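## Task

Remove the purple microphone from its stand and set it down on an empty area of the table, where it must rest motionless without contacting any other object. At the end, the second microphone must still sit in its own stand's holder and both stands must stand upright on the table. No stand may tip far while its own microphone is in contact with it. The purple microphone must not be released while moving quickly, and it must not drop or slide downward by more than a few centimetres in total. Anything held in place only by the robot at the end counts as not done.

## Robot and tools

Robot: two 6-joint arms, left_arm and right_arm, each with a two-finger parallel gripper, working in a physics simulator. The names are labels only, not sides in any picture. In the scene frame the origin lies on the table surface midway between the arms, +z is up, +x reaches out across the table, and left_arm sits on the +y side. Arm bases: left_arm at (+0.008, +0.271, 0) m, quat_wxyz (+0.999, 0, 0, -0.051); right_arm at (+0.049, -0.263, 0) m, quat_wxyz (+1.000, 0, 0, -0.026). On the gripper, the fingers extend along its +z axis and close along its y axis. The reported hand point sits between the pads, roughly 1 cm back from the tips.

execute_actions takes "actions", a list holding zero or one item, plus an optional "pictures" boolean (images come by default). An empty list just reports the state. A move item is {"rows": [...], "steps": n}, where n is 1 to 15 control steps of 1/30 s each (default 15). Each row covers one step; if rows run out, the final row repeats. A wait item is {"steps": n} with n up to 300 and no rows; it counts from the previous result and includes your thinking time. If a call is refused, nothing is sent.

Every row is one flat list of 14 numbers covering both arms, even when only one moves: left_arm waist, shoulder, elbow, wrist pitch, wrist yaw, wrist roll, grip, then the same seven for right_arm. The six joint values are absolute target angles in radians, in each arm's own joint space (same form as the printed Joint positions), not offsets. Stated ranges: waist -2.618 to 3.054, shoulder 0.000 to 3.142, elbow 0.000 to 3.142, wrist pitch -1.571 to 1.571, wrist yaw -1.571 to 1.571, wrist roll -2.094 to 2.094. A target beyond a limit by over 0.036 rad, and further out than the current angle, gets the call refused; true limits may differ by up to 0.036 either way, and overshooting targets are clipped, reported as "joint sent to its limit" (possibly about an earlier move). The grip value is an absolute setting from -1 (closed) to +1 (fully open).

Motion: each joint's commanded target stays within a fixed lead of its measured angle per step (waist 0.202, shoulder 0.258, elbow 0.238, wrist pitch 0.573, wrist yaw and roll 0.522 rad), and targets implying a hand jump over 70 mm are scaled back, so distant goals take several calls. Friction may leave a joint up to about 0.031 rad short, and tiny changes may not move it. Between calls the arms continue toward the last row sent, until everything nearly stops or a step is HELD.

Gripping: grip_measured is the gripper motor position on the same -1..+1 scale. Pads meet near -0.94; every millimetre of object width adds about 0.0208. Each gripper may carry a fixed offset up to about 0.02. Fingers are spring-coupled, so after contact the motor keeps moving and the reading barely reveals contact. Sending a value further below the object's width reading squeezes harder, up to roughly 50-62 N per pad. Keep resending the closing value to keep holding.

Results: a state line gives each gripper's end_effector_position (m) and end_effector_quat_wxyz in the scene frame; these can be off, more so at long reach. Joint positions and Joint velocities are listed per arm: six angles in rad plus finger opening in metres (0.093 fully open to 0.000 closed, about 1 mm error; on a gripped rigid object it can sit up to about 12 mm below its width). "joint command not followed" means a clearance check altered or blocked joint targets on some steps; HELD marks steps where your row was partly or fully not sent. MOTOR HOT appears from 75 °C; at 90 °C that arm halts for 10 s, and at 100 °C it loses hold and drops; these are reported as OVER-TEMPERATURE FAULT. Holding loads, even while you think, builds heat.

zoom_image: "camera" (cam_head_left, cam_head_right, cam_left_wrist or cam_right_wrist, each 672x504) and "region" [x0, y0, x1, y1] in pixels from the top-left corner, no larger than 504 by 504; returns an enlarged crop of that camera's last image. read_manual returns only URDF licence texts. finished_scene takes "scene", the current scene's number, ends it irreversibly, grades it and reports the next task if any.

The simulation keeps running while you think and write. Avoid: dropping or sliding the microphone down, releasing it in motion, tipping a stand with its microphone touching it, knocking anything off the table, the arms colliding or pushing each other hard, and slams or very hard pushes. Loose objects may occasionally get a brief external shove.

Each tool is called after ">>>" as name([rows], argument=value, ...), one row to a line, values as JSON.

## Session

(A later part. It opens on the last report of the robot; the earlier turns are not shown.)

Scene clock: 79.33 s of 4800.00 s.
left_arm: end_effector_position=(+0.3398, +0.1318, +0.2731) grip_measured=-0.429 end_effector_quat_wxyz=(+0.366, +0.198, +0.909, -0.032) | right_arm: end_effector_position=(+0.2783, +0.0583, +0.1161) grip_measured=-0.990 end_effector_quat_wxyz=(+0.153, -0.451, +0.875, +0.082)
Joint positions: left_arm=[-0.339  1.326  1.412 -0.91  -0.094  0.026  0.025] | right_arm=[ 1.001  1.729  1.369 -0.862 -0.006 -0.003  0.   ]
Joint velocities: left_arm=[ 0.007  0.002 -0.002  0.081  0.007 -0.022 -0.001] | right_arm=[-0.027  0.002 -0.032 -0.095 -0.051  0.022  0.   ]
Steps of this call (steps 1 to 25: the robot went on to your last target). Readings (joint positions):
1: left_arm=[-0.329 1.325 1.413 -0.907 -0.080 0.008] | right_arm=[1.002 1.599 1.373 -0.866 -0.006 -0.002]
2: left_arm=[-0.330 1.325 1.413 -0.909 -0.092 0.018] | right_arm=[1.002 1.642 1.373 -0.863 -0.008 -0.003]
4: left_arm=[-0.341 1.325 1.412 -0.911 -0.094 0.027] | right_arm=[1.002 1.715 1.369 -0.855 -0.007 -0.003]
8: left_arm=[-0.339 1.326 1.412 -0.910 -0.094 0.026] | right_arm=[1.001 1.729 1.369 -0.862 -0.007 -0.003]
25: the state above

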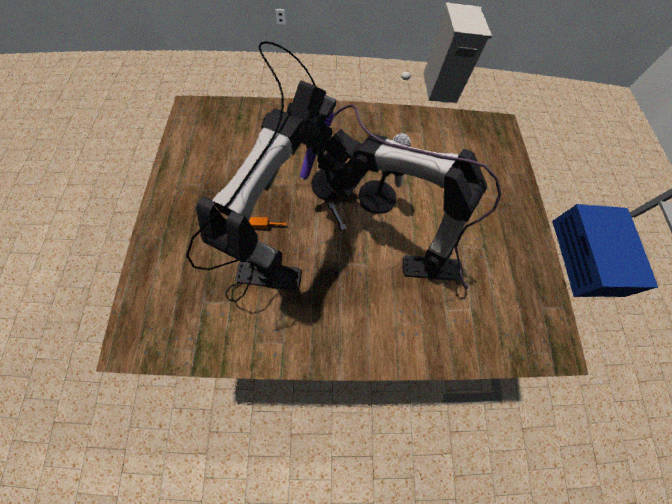

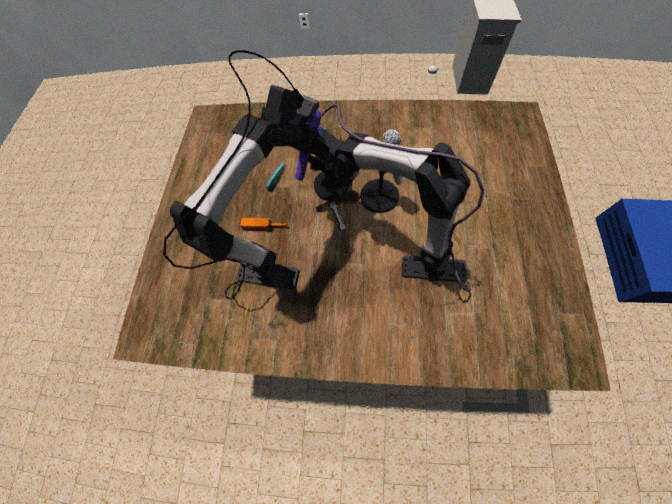

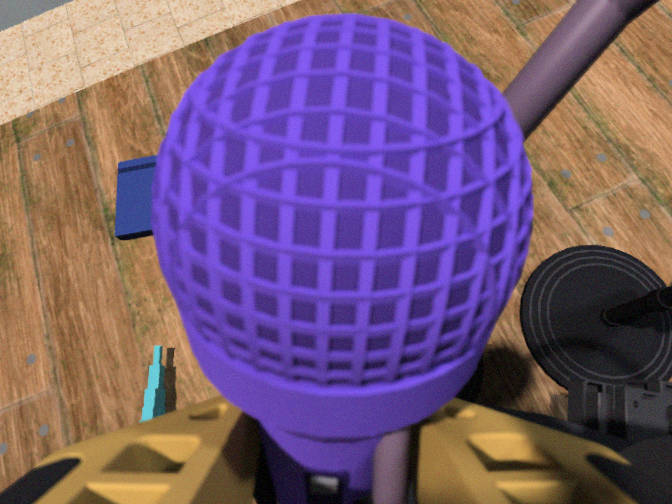

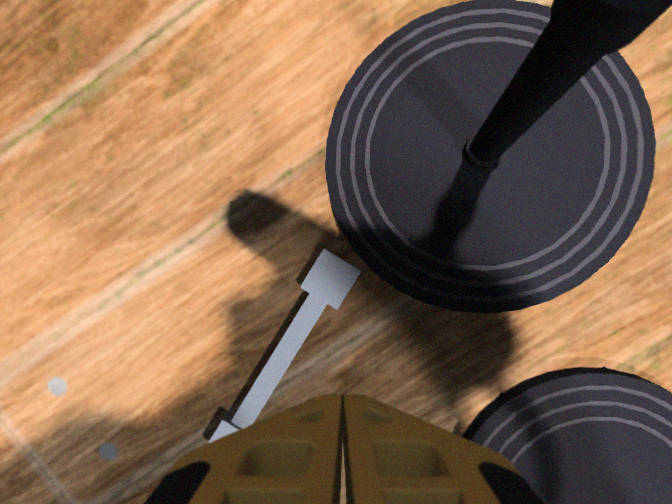

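>>> execute_actions([
  {"rows":[[-0.37,1.32,1.41,-0.9,0,0,-0.8,0.94,1.75,1.4,-0.8,0,0,-1],[-0.37,1.32,1.41,-0.9,0,0,-0.8,0.93,1.8,1.42,-0.77,0,0,-1],[-0.37,1.32,1.41,-0.9,0,0,-0.8,0.93,1.85,1.4,-0.73,0,0,-1],[-0.37,1.32,1.41,-0.9,0,0,-0.8,0.93,1.9,1.38,-0.68,0,0,-1],[-0.37,1.32,1.41,-0.9,0,0,-0.8,0.93,1.94,1.36,-0.64,0,0,-1],[-0.37,1.32,1.41,-0.9,0,0,-0.8,0.93,1.98,1.34,-0.58,0,0,-1]]},
], pictures=false)

>>> execute_actions([
  {"steps":15},
])

Scene clock: 83.17 s of 4800.00 s.
left_arm: end_effector_position=(+0.3434, +0.1245, +0.2730) grip_measured=-0.429 end_effector_quat_wxyz=(+0.370, +0.192, +0.908, -0.043) | right_arm: end_effector_position=(+0.3152, +0.0615, +0.0224) grip_measured=-0.990 end_effector_quat_wxyz=(+0.115, -0.424, +0.897, +0.057)
Joint positions: left_arm=[-0.35   1.338  1.412 -0.885 -0.088 -0.001  0.025] | right_arm=[ 0.934  1.983  1.341 -0.671 -0.005 -0.001  0.   ]
Joint velocities: left_arm=[-0.007  0.002 -0.017  0.007  0.066  0.007 -0.   ] | right_arm=[ 0.012 -0.007 -0.012  0.007 -0.095  0.051  0.   ]
Steps of this call (steps 1 to 15: the robot went on to your last target; steps 16 to 100: nothing new was sent; steps 101 to 115: all 15 steps of this action). Readings (joint positions):
101: left_arm=[-0.339 1.326 1.412 -0.909 -0.094 0.024] | right_arm=[0.995 1.729 1.369 -0.860 -0.007 -0.003]
102: left_arm=[-0.339 1.327 1.412 -0.903 -0.095 0.022] | right_arm=[0.988 1.734 1.373 -0.859 -0.007 -0.003]
104: left_arm=[-0.335 1.335 1.412 -0.888 -0.113 0.018] | right_arm=[0.971 1.764 1.377 -0.830 -0.007 -0.003]
108: left_arm=[-0.324 1.338 1.412 -0.884 -0.148 0.013] | right_arm=[0.944 1.874 1.373 -0.742 -0.006 -0.002]
115: the state above

Scene clock: 83.67 s of 4800.00 s.
left_arm: end_effector_position=(+0.3434, +0.1241, +0.2731) grip_measured=-0.429 end_effector_quat_wxyz=(+0.370, +0.192, +0.908, -0.044) | right_arm: end_effector_position=(+0.3152, +0.0615, +0.0224) grip_measured=-0.990 end_effector_quat_wxyz=(+0.115, -0.424, +0.897, +0.057)
Joint positions: left_arm=[-0.35   1.338  1.412 -0.885 -0.086 -0.     0.025] | right_arm=[ 0.934  1.983  1.341 -0.671 -0.005 -0.001  0.   ]
Joint velocities: left_arm=[ 0.002 -0.012  0.007 -0.051 -0.007 -0.007  0.   ] | right_arm=[-0.012 -0.007  0.012 -0.037 -0.037 -0.037  0.   ]
Steps of this call (steps 1 to 15: the robot went on to your last target). Readings (joint positions):
1: left_arm=[-0.350 1.338 1.412 -0.885 -0.086 -0.001] | right_arm=[0.934 1.983 1.341 -0.671 -0.005 -0.001]
2: left_arm=[-0.350 1.338 1.412 -0.885 -0.086 -0.001] | right_arm=[0.934 1.983 1.341 -0.671 -0.005 -0.001]
4: left_arm=[-0.350 1.338 1.412 -0.885 -0.086 -0.000] | right_arm=[0.934 1.983 1.341 -0.671 -0.005 -0.001]
8: left_arm=[-0.350 1.338 1.412 -0.885 -0.086 -0.000] | right_arm=[0.934 1.983 1.341 -0.671 -0.005 -0.001]
15: the state above
All arms were judged still, so your last target was given up. Only a new action makes them travel on or press farther. Fingers that are still opening or closing keep moving.

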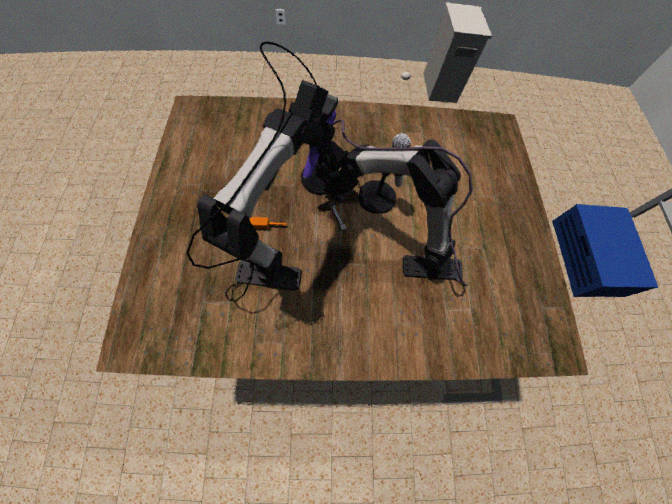

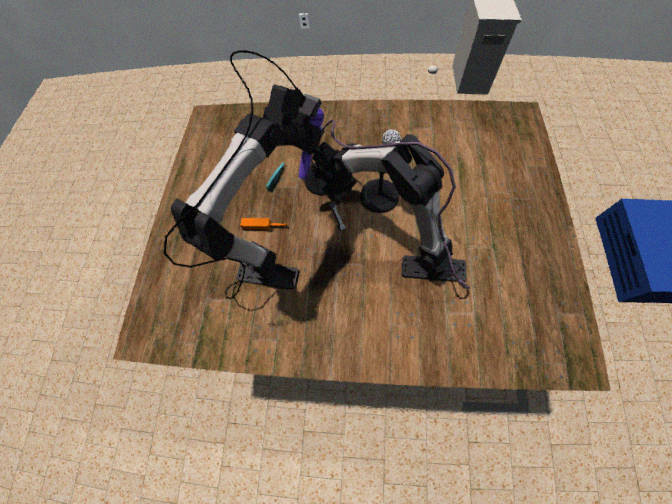

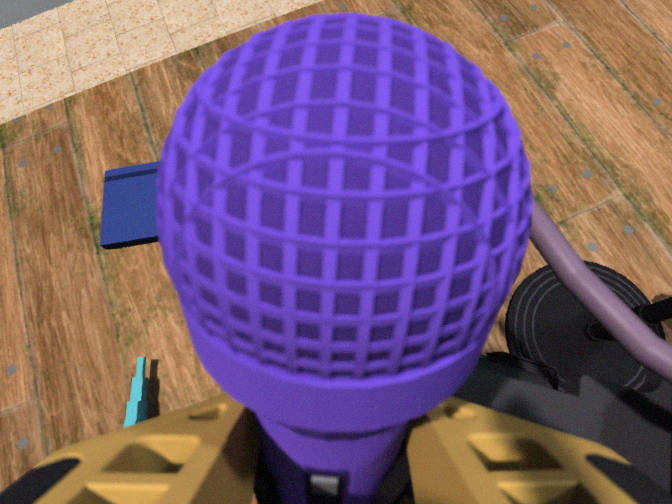

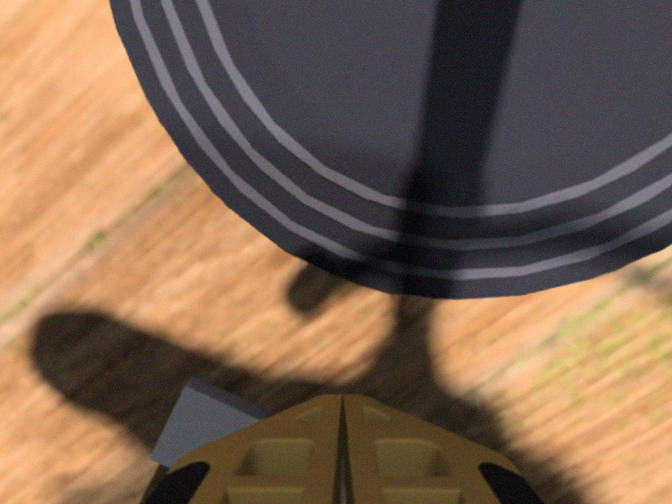

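>>> execute_actions([
  {"rows":[[-0.35,1.33,1.41,-0.89,-0.08,0,-0.8,0.93,1.97,1.44,-0.67,0,0,-1],[-0.35,1.33,1.41,-0.89,-0.08,0,-0.8,0.93,1.97,1.5,-0.67,0,0,-1],[-0.35,1.33,1.41,-0.89,-0.08,0,-0.8,0.93,1.97,1.5,-0.67,0,0,-1],[-0.35,1.33,1.41,-0.89,-0.08,0,-0.8,0.93,1.97,1.5,-0.67,0,0,-1],[-0.35,1.33,1.41,-0.89,-0.08,0,-0.8,0.93,1.97,1.5,-0.67,0,0,-1],[-0.35,1.33,1.41,-0.89,-0.08,0,-0.8,0.93,2.03,1.5,-0.67,0,0,-1],[-0.35,1.33,1.41,-0.89,-0.08,0,-0.8,0.93,2.08,1.5,-0.67,0,0,-1],[-0.35,1.33,1.41,-0.89,-0.08,0,-0.8,0.93,2.14,1.5,-0.67,0,0,-1]]},
])

Scene clock: 86.57 s of 4800.00 s.
left_arm: end_effector_position=(+0.3505, +0.1437, +0.2738) grip_measured=-0.429 end_effector_quat_wxyz=(+0.376, +0.165, +0.912, -0.008) | right_arm: end_effector_position=(+0.3290, +0.0760, +0.0165) grip_measured=-0.990 end_effector_quat_wxyz=(+0.097, -0.424, +0.899, +0.048)
Joint positions: left_arm=[-0.327  1.338  1.412 -0.887 -0.158 -0.008  0.025] | right_arm=[ 0.931  2.092  1.49  -0.751 -0.004 -0.001  0.   ]
Joint velocities: left_arm=[ 0.007 -0.007  0.007 -0.007 -0.037  0.037 -0.   ] | right_arm=[ 0.007 -0.012  0.017  0.007 -0.007 -0.022  0.   ]
Steps of this call (steps 1 to 72: nothing new was sent; steps 73 to 87: all 15 steps of this action). Readings (joint positions):
73: left_arm=[-0.350 1.338 1.412 -0.885 -0.092 -0.000] | right_arm=[0.934 1.984 1.352 -0.686 -0.005 -0.001]
74: left_arm=[-0.349 1.338 1.412 -0.884 -0.103 -0.000] | right_arm=[0.934 1.987 1.376 -0.714 -0.005 -0.000]
76: left_arm=[-0.337 1.338 1.412 -0.885 -0.128 0.002] | right_arm=[0.933 1.990 1.418 -0.747 -0.005 -0.000]
80: left_arm=[-0.327 1.338 1.412 -0.888 -0.161 -0.000] | right_arm=[0.931 2.024 1.467 -0.753 -0.005 -0.001]
87: the state above

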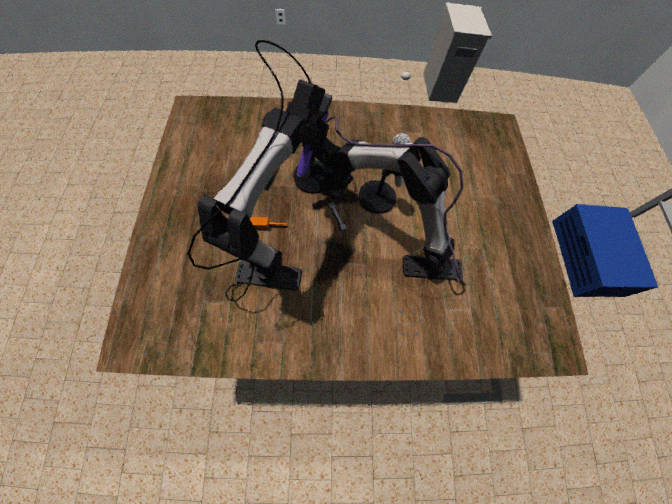

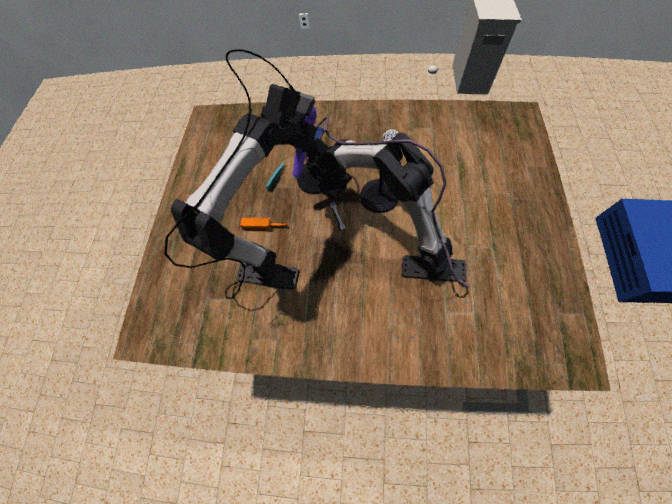

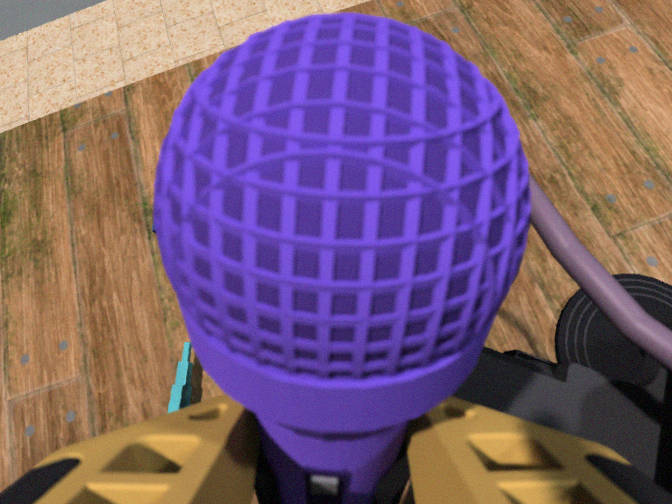

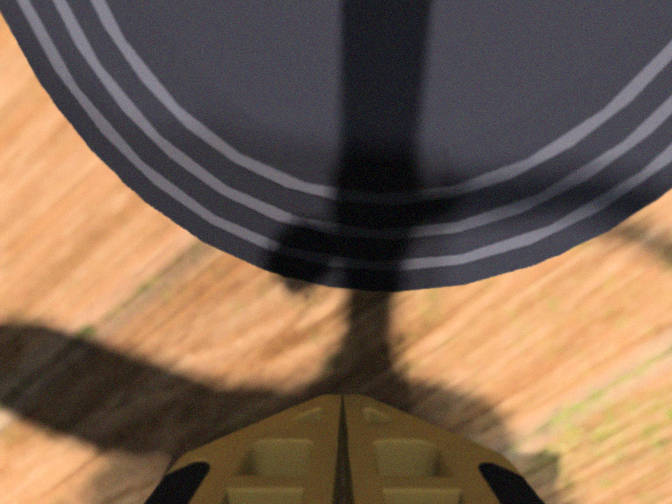

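>>> execute_actions([
  {"rows":[[-0.35,1.33,1.41,-0.89,0,0,-0.8,0.93,1.9,1.3,-0.6,0,0,-1],[-0.35,1.33,1.41,-0.89,0,0,-0.8,0.93,1.8,1.1,-0.3,0,0,-1],[-0.35,1.33,1.41,-0.89,0,0,-0.8,0.93,1.75,0.95,0,0,0,-1],[-0.35,1.33,1.41,-0.89,0,0,-0.8,0.93,1.75,0.85,0.3,0,0,-1],[-0.35,1.33,1.41,-0.89,0,0,-0.8,0.93,1.75,0.8,0.4,0,0,-1],[-0.35,1.33,1.41,-0.89,0,0,-0.8,0.93,1.75,0.8,0.45,0,0,-1],[-0.35,1.33,1.41,-0.89,0,0,-0.8,0.93,1.78,0.8,0.5,0,0,-1]]},
], pictures=false)

>>> execute_actions([
  {"steps":25},
])

Scene clock: 90.93 s of 4800.00 s.
left_arm: end_effector_position=(+0.3476, +0.1308, +0.2744) grip_measured=-0.429 end_effector_quat_wxyz=(+0.375, +0.197, +0.905, -0.033) | right_arm: end_effector_position=(+0.3427, +0.0925, +0.0619) grip_measured=-0.990 end_effector_quat_wxyz=(+0.417, -0.378, +0.802, +0.198)
Joint positions: left_arm=[-0.331  1.338  1.412 -0.877 -0.091  0.032  0.025] | right_arm=[ 0.931  1.787  0.805  0.372 -0.004 -0.001  0.   ]
Joint velocities: left_arm=[-0.007 -0.002  0.002  0.022  0.022  0.051  0.   ] | right_arm=[-0.007 -0.007  0.002  0.96  -0.037  0.022  0.   ]
Steps of this call (steps 1 to 15: the robot went on to your last target; steps 16 to 100: nothing new was sent; then 0.53 s passed at rest; steps 101 to 115: all 15 steps of this action). Readings (joint positions):
101: left_arm=[-0.327 1.338 1.412 -0.887 -0.148 -0.007] | right_arm=[0.931 2.061 1.451 -0.718 -0.004 -0.001]
102: left_arm=[-0.328 1.338 1.412 -0.886 -0.133 -0.001] | right_arm=[0.931 1.997 1.366 -0.643 -0.004 -0.001]
104: left_arm=[-0.331 1.338 1.412 -0.881 -0.114 0.011] | right_arm=[0.931 1.846 1.189 -0.455 -0.004 -0.001]
108: left_arm=[-0.331 1.338 1.412 -0.878 -0.097 0.023] | right_arm=[0.931 1.728 0.912 0.024 -0.004 -0.001]
115: the state above

Scene clock: 91.77 s of 4800.00 s.
left_arm: end_effector_position=(+0.3475, +0.1305, +0.2744) grip_measured=-0.429 end_effector_quat_wxyz=(+0.375, +0.198, +0.905, -0.034) | right_arm: end_effector_position=(+0.3525, +0.1044, +0.0871) grip_measured=-0.990 end_effector_quat_wxyz=(+0.466, -0.366, +0.775, +0.221)
Joint positions: left_arm=[-0.331  1.338  1.412 -0.877 -0.089  0.034  0.025] | right_arm=[ 0.931  1.787  0.805  0.494 -0.004 -0.001  0.   ]
Joint velocities: left_arm=[ 0.007 -0.017  0.002  0.022 -0.051  0.051  0.   ] | right_arm=[-0.002  0.007 -0.012 -0.022 -0.051 -0.051  0.   ]
Steps of this call (steps 1 to 25: the robot went on to your last target). Readings (joint positions):
1: left_arm=[-0.331 1.338 1.412 -0.877 -0.090 0.032] | right_arm=[0.931 1.787 0.805 0.402 -0.004 -0.001]
2: left_arm=[-0.331 1.338 1.412 -0.877 -0.090 0.032] | right_arm=[0.931 1.787 0.805 0.424 -0.004 -0.001]
4: left_arm=[-0.331 1.338 1.412 -0.877 -0.090 0.033] | right_arm=[0.931 1.787 0.805 0.452 -0.004 -0.001]
8: left_arm=[-0.331 1.338 1.412 -0.877 -0.090 0.033] | right_arm=[0.931 1.787 0.805 0.480 -0.004 -0.001]
25: the state above

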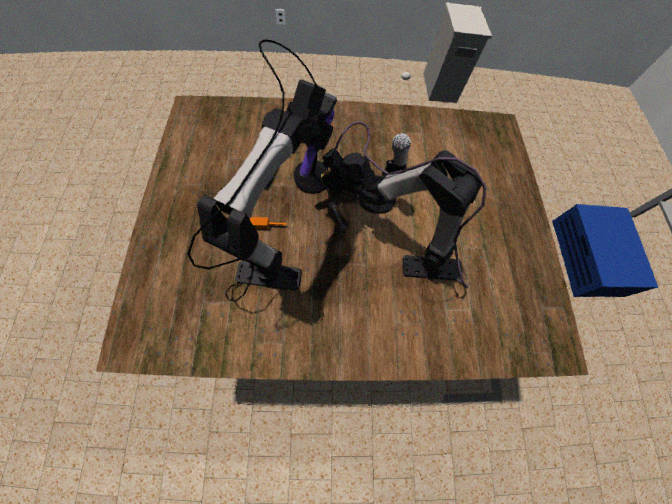

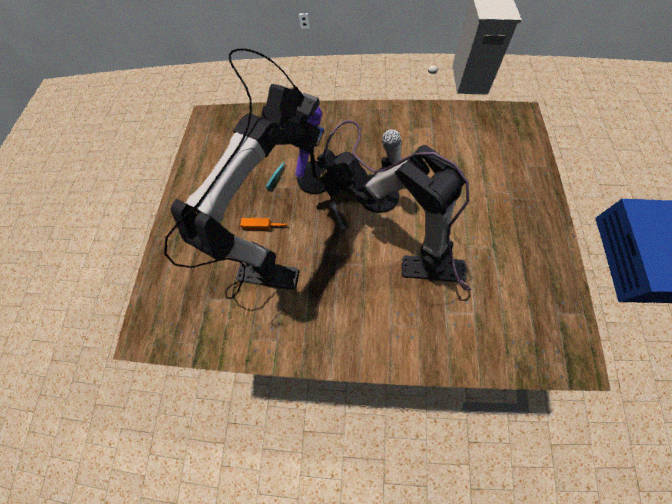

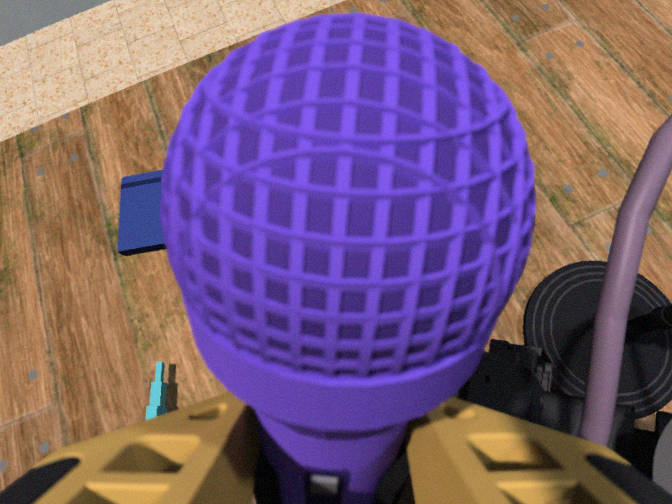

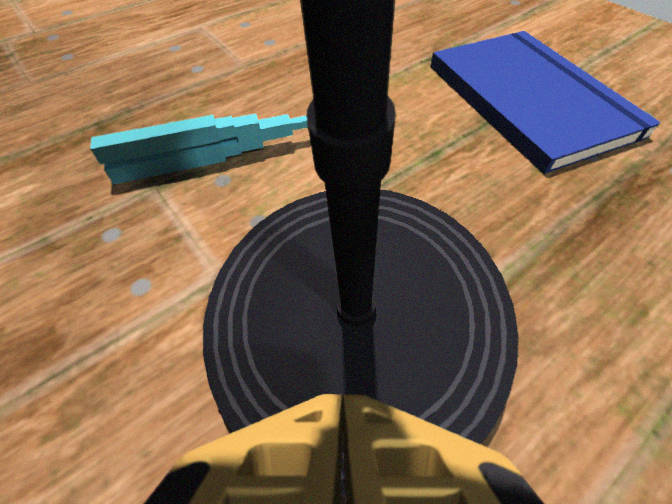

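>>> execute_actions([
  {"rows":[[-0.33,1.34,1.41,-0.88,-0.09,0.03,-0.8,0.93,1.79,0.8,0.5,0,0,0.2],[-0.33,1.34,1.41,-0.88,-0.09,0.03,-0.8,0.93,1.79,0.8,0.5,0,0,0.2],[-0.33,1.34,1.41,-0.88,-0.09,0.03,-0.8,0.93,1.79,0.8,0.5,0,0,0.2],[-0.33,1.34,1.41,-0.88,-0.09,0.03,-0.8,0.93,1.79,0.8,0.5,0,0,0.2],[-0.33,1.34,1.41,-0.88,-0.09,0.03,-0.8,0.93,1.79,0.8,0.5,0,0,0.2],[-0.33,1.34,1.41,-0.88,-0.09,0.03,-0.8,0.93,1.83,0.85,0.5,0,0,0.2],[-0.33,1.34,1.41,-0.88,-0.09,0.03,-0.8,0.93,1.87,0.89,0.5,0,0,0.2],[-0.33,1.34,1.41,-0.88,-0.09,0.03,-0.8,0.93,1.91,0.93,0.5,0,0,0.2],[-0.33,1.34,1.41,-0.88,-0.09,0.03,-0.8,0.93,1.95,0.97,0.5,0,0,0.2],[-0.33,1.34,1.41,-0.88,-0.09,0.03,-0.8,0.93,1.98,1.0,0.5,0,0,0.2]]},
])

Scene clock: 95.90 s of 4800.00 s.
left_arm: end_effector_position=(+0.3539, +0.1448, +0.2738) grip_measured=-0.429 end_effector_quat_wxyz=(+0.378, +0.174, +0.909, -0.008) | right_arm: end_effector_position=(+0.3801, +0.1382, +0.0751) grip_measured=+0.198 end_effector_quat_wxyz=(+0.470, -0.366, +0.772, +0.223)
Joint positions: left_arm=[-0.313  1.342  1.412 -0.876 -0.143  0.021  0.025] | right_arm=[ 0.932  1.959  0.97   0.513 -0.006 -0.002  0.055]
Joint velocities: left_arm=[-0.007  0.002 -0.037  0.007  0.051 -0.139 -0.   ] | right_arm=[-0.002  0.012  0.022  0.022 -0.037  0.022 -0.001]
Steps of this call (steps 1 to 15: the robot went on to your last target; steps 16 to 100: nothing new was sent; then 0.30 s passed at rest; steps 101 to 115: all 15 steps of this action). Readings (joint positions):
101: left_arm=[-0.331 1.338 1.412 -0.877 -0.097 0.037] | right_arm=[0.931 1.787 0.805 0.495 -0.004 -0.001]
102: left_arm=[-0.330 1.338 1.412 -0.877 -0.104 0.037] | right_arm=[0.931 1.787 0.805 0.495 -0.004 -0.001]
104: left_arm=[-0.330 1.338 1.412 -0.877 -0.113 0.038] | right_arm=[0.931 1.787 0.805 0.495 -0.004 -0.001]
108: left_arm=[-0.330 1.338 1.412 -0.877 -0.115 0.039] | right_arm=[0.931 1.831 0.851 0.494 -0.004 -0.001]
115: the state above

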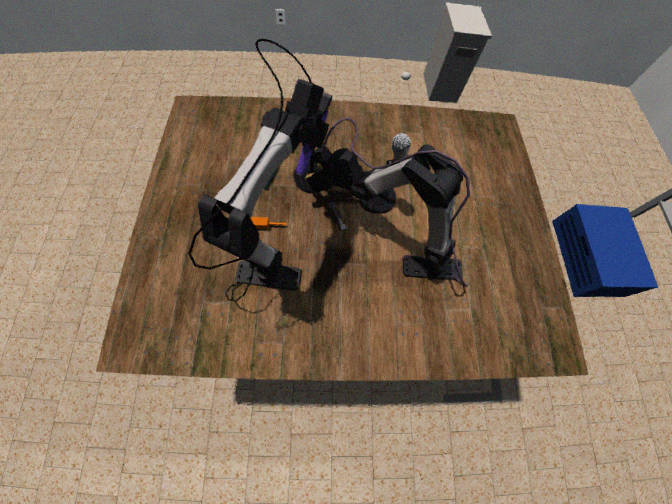

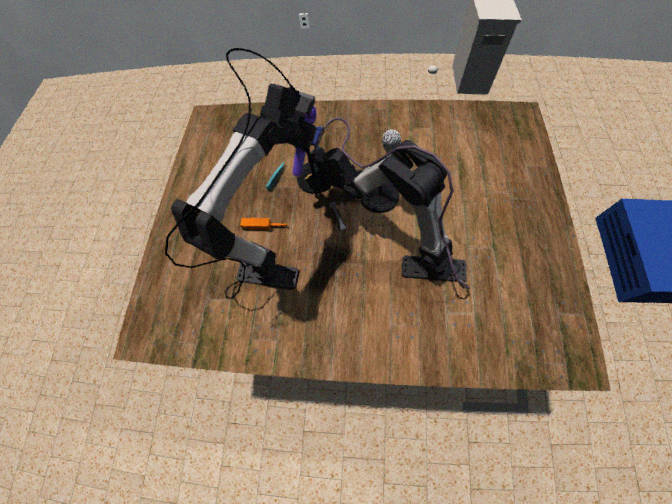

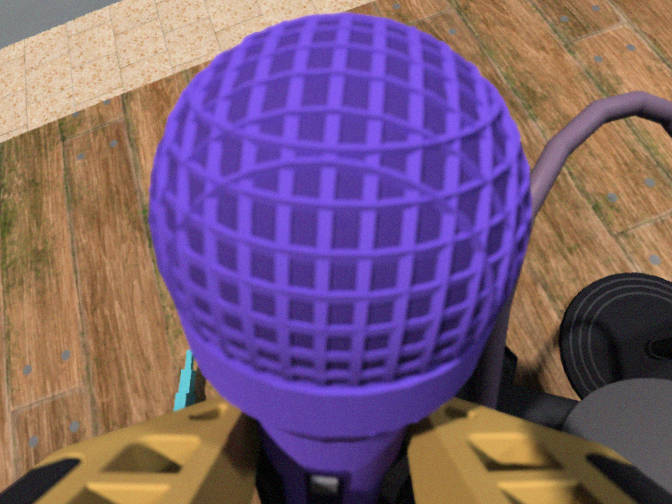

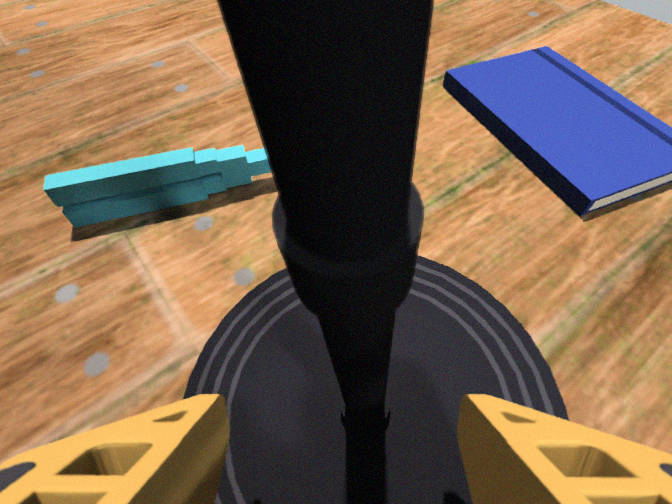

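>>> execute_actions([
  {"rows":[[-0.33,1.34,1.41,-0.88,-0.09,0.03,-0.8,0.93,1.94,0.95,0.51,0,0,-1]]},
], pictures=false)

>>> execute_actions([
  {"steps":10},
])

Scene clock: 98.53 s of 4800.00 s.
left_arm: end_effector_position=(+0.3535, +0.1433, +0.2738) grip_measured=-0.429 end_effector_quat_wxyz=(+0.377, +0.173, +0.910, -0.013) | right_arm: end_effector_position=(+0.3790, +0.1367, +0.0755) grip_measured=-0.990 end_effector_quat_wxyz=(+0.470, -0.365, +0.772, +0.222)
Joint positions: left_arm=[-0.313  1.342  1.412 -0.875 -0.134  0.016  0.025] | right_arm=[ 0.932  1.952  0.963  0.512 -0.004 -0.002  0.   ]
Joint velocities: left_arm=[-0.002  0.012 -0.002 -0.037 -0.022 -0.037 -0.001] | right_arm=[-0.007 -0.007 -0.007  0.037  0.007 -0.095  0.   ]
Steps of this call (steps 1 to 15: the robot went on to your last target; steps 16 to 64: nothing new was sent; steps 65 to 79: all 15 steps of this action). Readings (joint positions):
65: left_arm=[-0.313 1.342 1.412 -0.876 -0.143 0.016] | right_arm=[0.932 1.958 0.969 0.513 -0.006 -0.002]
66: left_arm=[-0.313 1.342 1.412 -0.876 -0.140 0.016] | right_arm=[0.932 1.955 0.966 0.513 -0.006 -0.002]
68: left_arm=[-0.313 1.342 1.412 -0.875 -0.135 0.016] | right_arm=[0.932 1.953 0.964 0.512 -0.005 -0.002]
72: left_arm=[-0.313 1.342 1.412 -0.875 -0.134 0.016] | right_arm=[0.932 1.952 0.963 0.512 -0.004 -0.002]
79: the state above

Scene clock: 98.87 s of 4800.00 s.
left_arm: end_effector_position=(+0.3535, +0.1433, +0.2738) grip_measured=-0.429 end_effector_quat_wxyz=(+0.377, +0.173, +0.910, -0.013) | right_arm: end_effector_position=(+0.3790, +0.1367, +0.0755) grip_measured=-0.990 end_effector_quat_wxyz=(+0.470, -0.365, +0.772, +0.222)
Joint positions: left_arm=[-0.313  1.342  1.412 -0.875 -0.134  0.016  0.025] | right_arm=[ 0.932  1.952  0.963  0.512 -0.004 -0.002  0.   ]
Joint velocities: left_arm=[ 0.002 -0.002 -0.012 -0.051  0.007  0.022  0.002] | right_arm=[-0.022  0.002  0.007 -0.037 -0.081  0.022  0.   ]
Steps of this call (steps 1 to 10: the robot went on to your last target). Readings (joint positions):
1: left_arm=[-0.313 1.342 1.412 -0.875 -0.134 0.016] | right_arm=[0.932 1.952 0.963 0.512 -0.004 -0.002]
2: left_arm=[-0.313 1.342 1.412 -0.875 -0.134 0.016] | right_arm=[0.932 1.952 0.963 0.512 -0.004 -0.002]
4: left_arm=[-0.313 1.342 1.412 -0.875 -0.134 0.016] | right_arm=[0.932 1.952 0.963 0.512 -0.004 -0.002]
8: left_arm=[-0.313 1.342 1.412 -0.875 -0.134 0.016] | right_arm=[0.932 1.952 0.963 0.512 -0.004 -0.002]
10: the state above

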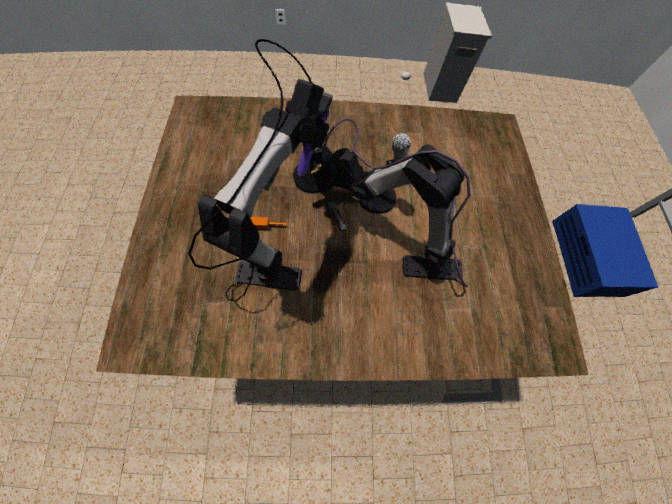

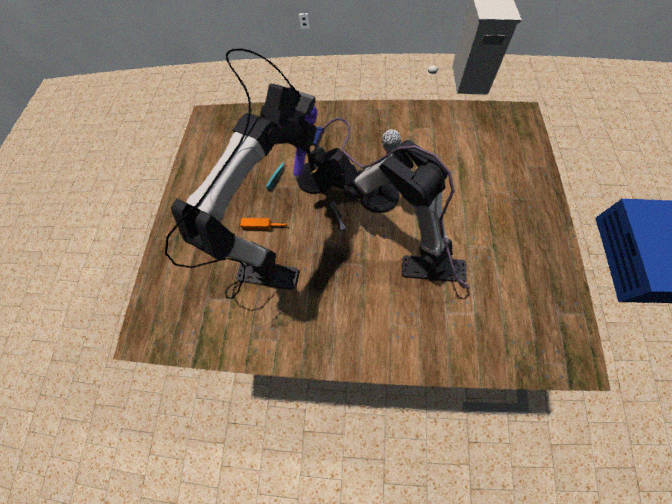

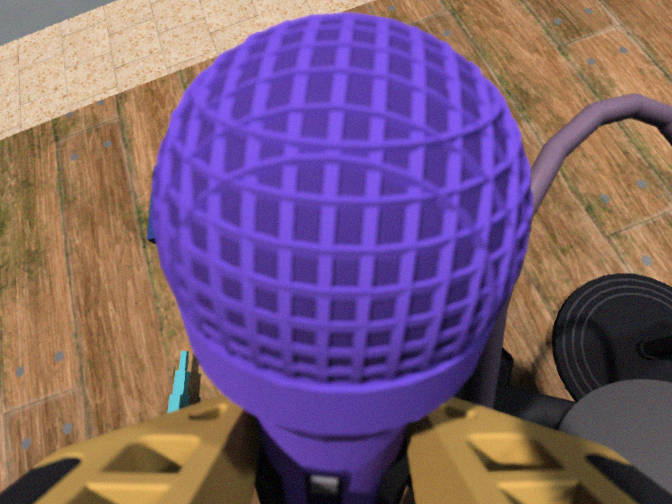

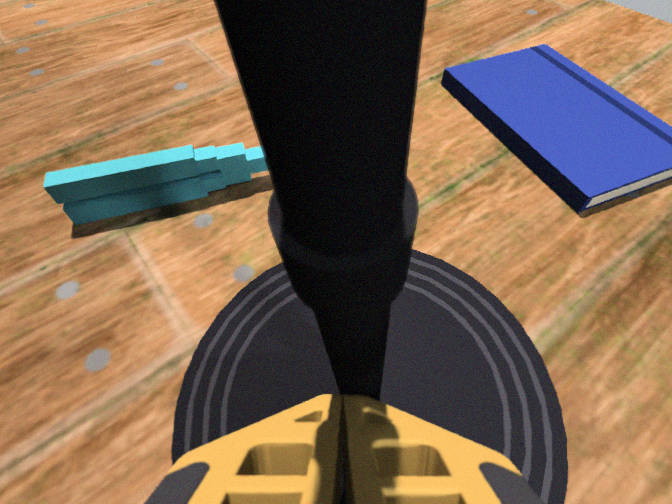

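>>> execute_actions([
  {"rows":[[-0.33,1.34,1.41,-0.88,-0.09,0.03,-0.8,0.93,1.96,0.93,0.47,0,0,-1],[-0.33,1.34,1.41,-0.88,-0.09,0.03,-0.8,0.93,1.98,0.92,0.43,0,0,-1],[-0.33,1.34,1.41,-0.88,-0.09,0.03,-0.8,0.93,2.0,0.92,0.39,0,0,-1],[-0.33,1.34,1.41,-0.88,-0.09,0.03,-0.8,0.93,2.03,0.92,0.35,0,0,-1],[-0.33,1.34,1.41,-0.88,-0.09,0.03,-0.8,0.93,2.08,0.92,0.3,0,0,-1]]},
])

Scene clock: 101.23 s of 4800.00 s.
left_arm: end_effector_position=(+0.3535, +0.1392, +0.2744) grip_measured=-0.429 end_effector_quat_wxyz=(+0.379, +0.177, +0.908, -0.021) | right_arm: end_effector_position=(+0.3718, +0.1287, +0.0373) grip_measured=-0.990 end_effector_quat_wxyz=(+0.430, -0.377, +0.795, +0.205)
Joint positions: left_arm=[-0.317  1.343  1.412 -0.868 -0.119  0.015  0.025] | right_arm=[ 0.932  2.005  0.953  0.474 -0.006 -0.002  0.   ]
Joint velocities: left_arm=[-0.002  0.002 -0.032  0.051  0.081 -0.022 -0.   ] | right_arm=[ 0.002  0.007  0.007 -0.037 -0.051  0.007  0.   ]
Steps of this call (steps 1 to 15: the robot went on to your last target; steps 16 to 56: nothing new was sent; steps 57 to 71: all 15 steps of this action). Readings (joint positions):
57: left_arm=[-0.313 1.342 1.412 -0.875 -0.133 0.016] | right_arm=[0.932 1.952 0.961 0.510 -0.004 -0.002]
58: left_arm=[-0.313 1.342 1.412 -0.874 -0.129 0.016] | right_arm=[0.932 1.952 0.958 0.506 -0.004 -0.002]
60: left_arm=[-0.316 1.342 1.412 -0.874 -0.122 0.019] | right_arm=[0.932 1.965 0.954 0.478 -0.004 -0.002]
64: left_arm=[-0.317 1.343 1.412 -0.868 -0.120 0.015] | right_arm=[0.932 2.005 0.953 0.474 -0.006 -0.002]
71: the state above

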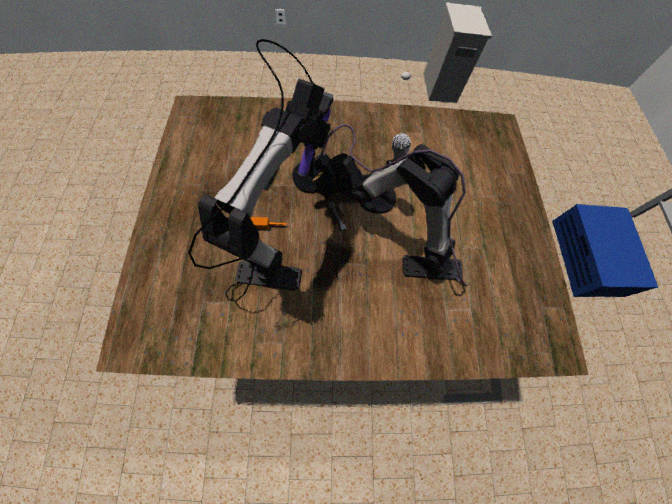

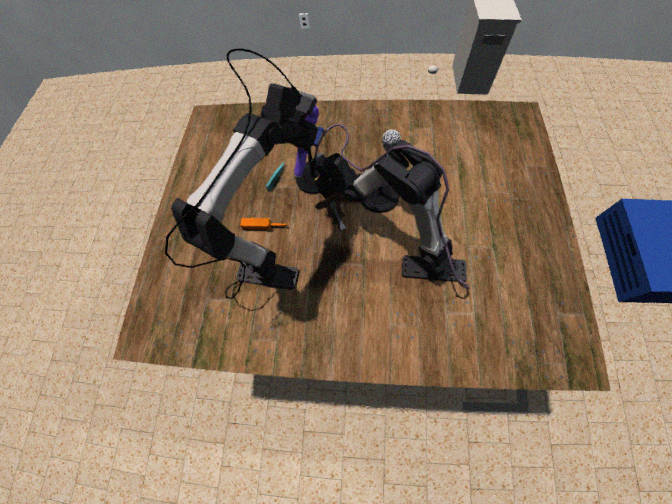

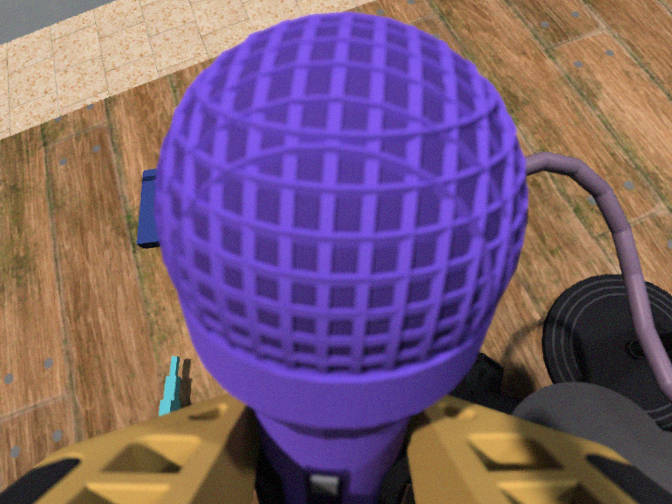

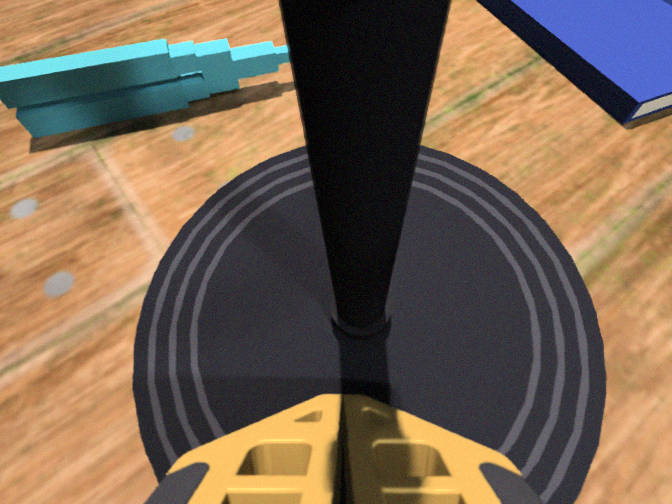

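Pressed on the base. Now pull axially while pressing.

>>> execute_actions([
  {"rows":[[-0.33,1.34,1.46,-0.75,-0.05,0,-0.8,0.93,2.12,0.92,0.25,0,0,-1],[-0.33,1.35,1.5,-0.75,-0.05,0,-0.8,0.93,2.12,0.92,0.25,0,0,-1],[-0.33,1.37,1.54,-0.76,-0.05,0,-0.8,0.93,2.12,0.92,0.25,0,0,-1],[-0.33,1.39,1.58,-0.77,-0.05,0,-0.8,0.93,2.12,0.92,0.25,0,0,-1],[-0.33,1.41,1.62,-0.78,-0.05,0,-0.8,0.93,2.12,0.92,0.25,0,0,-1],[-0.33,1.43,1.66,-0.8,-0.05,0,-0.8,0.93,2.12,0.92,0.25,0,0,-1],[-0.33,1.45,1.7,-0.82,-0.05,0,-0.8,0.93,2.12,0.92,0.25,0,0,-1],[-0.33,1.47,1.74,-0.84,-0.05,0,-0.8,0.93,2.12,0.92,0.25,0,0,-1],[-0.33,1.49,1.78,-0.86,-0.05,0,-0.8,0.93,2.12,0.92,0.25,0,0,-1],[-0.33,1.51,1.82,-0.88,-0.05,0,-0.8,0.93,2.12,0.92,0.25,0,0,-1],[-0.33,1.53,1.86,-0.9,-0.05,0,-0.8,0.93,2.12,0.92,0.25,0,0,-1],[-0.33,1.55,1.9,-0.9,-0.05,0,-0.8,0.93,2.12,0.92,0.25,0,0,-1]]},
])

>>> zoom_image(camera="cam_head_right", region=[220,20,420,220])

Scene clock: 105.60 s of 4800.00 s.
left_arm: end_effector_position=(+0.3874, +0.1216, +0.2795) grip_measured=-0.429 end_effector_quat_wxyz=(+0.317, +0.191, +0.929, -0.013) | right_arm: end_effector_position=(+0.3749, +0.1285, +0.0388) grip_measured=-0.990 end_effector_quat_wxyz=(+0.438, -0.372, +0.794, +0.201)
Joint positions: left_arm=[-0.317  1.609  1.76  -1.084 -0.105  0.021  0.025] | right_arm=[ 0.932  2.009  0.953  0.49   0.009 -0.002  0.   ]
Joint velocities: left_arm=[ 0.007  0.183  0.305 -0.271 -0.022  0.066  0.001] | right_arm=[-0.007 -0.002 -0.002  0.037  0.095 -0.037  0.   ]
Steps of this call (steps 1 to 15: the robot went on to your last target; steps 16 to 100: nothing new was sent; then 0.53 s passed at rest; steps 101 to 115: all 15 steps of this action). Readings (joint positions):
101: left_arm=[-0.317 1.343 1.413 -0.862 -0.116 0.012] | right_arm=[0.932 2.005 0.953 0.474 -0.006 -0.002]
102: left_arm=[-0.317 1.348 1.419 -0.861 -0.111 0.011] | right_arm=[0.932 2.006 0.953 0.475 -0.006 -0.002]
104: left_arm=[-0.317 1.379 1.458 -0.884 -0.105 0.011] | right_arm=[0.932 2.007 0.953 0.478 -0.006 -0.002]
108: left_arm=[-0.317 1.481 1.584 -0.959 -0.105 0.014] | right_arm=[0.932 2.009 0.953 0.483 0.001 -0.002]
115: the state above

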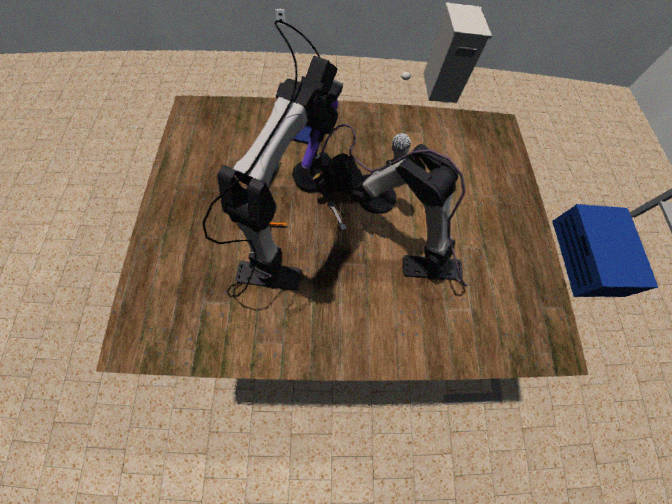

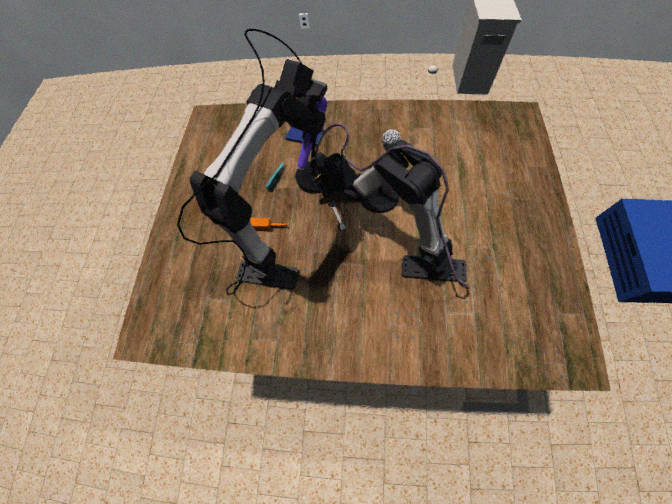

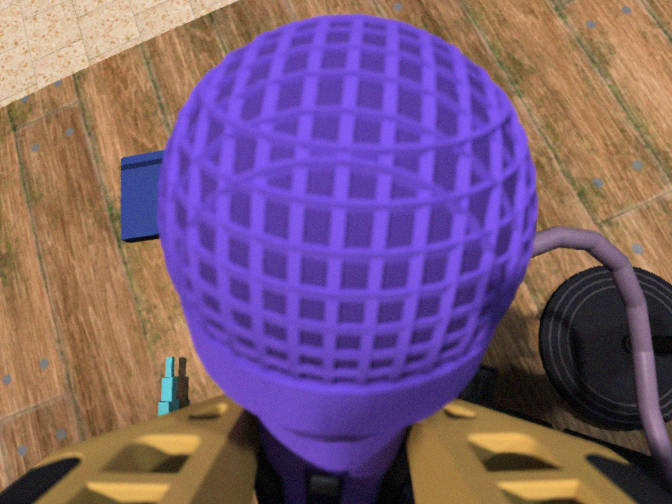

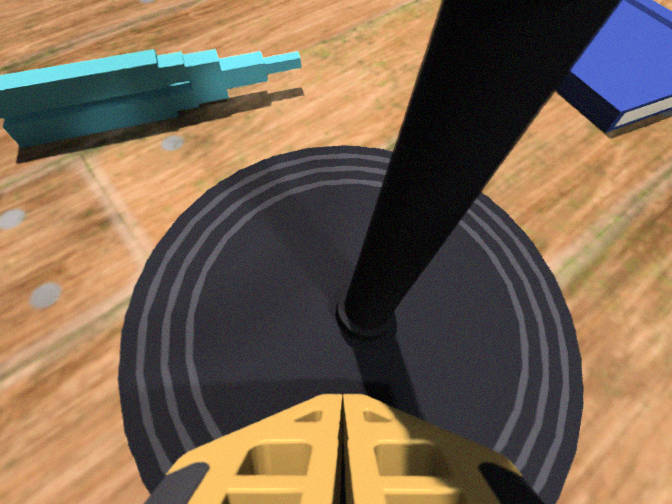

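Region (220, 20, 420, 220) of cam_head_right's 672x504 image, scaled by 2.520, with more detail than that image has.

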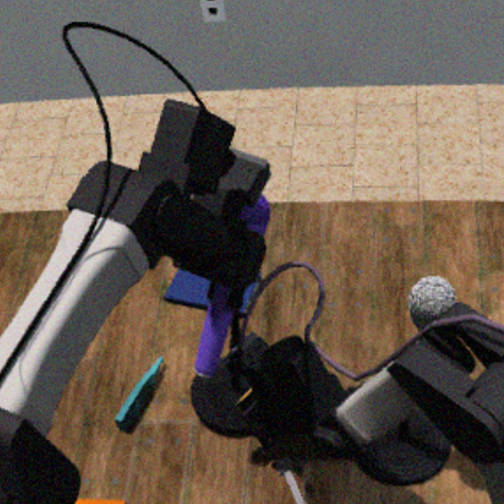

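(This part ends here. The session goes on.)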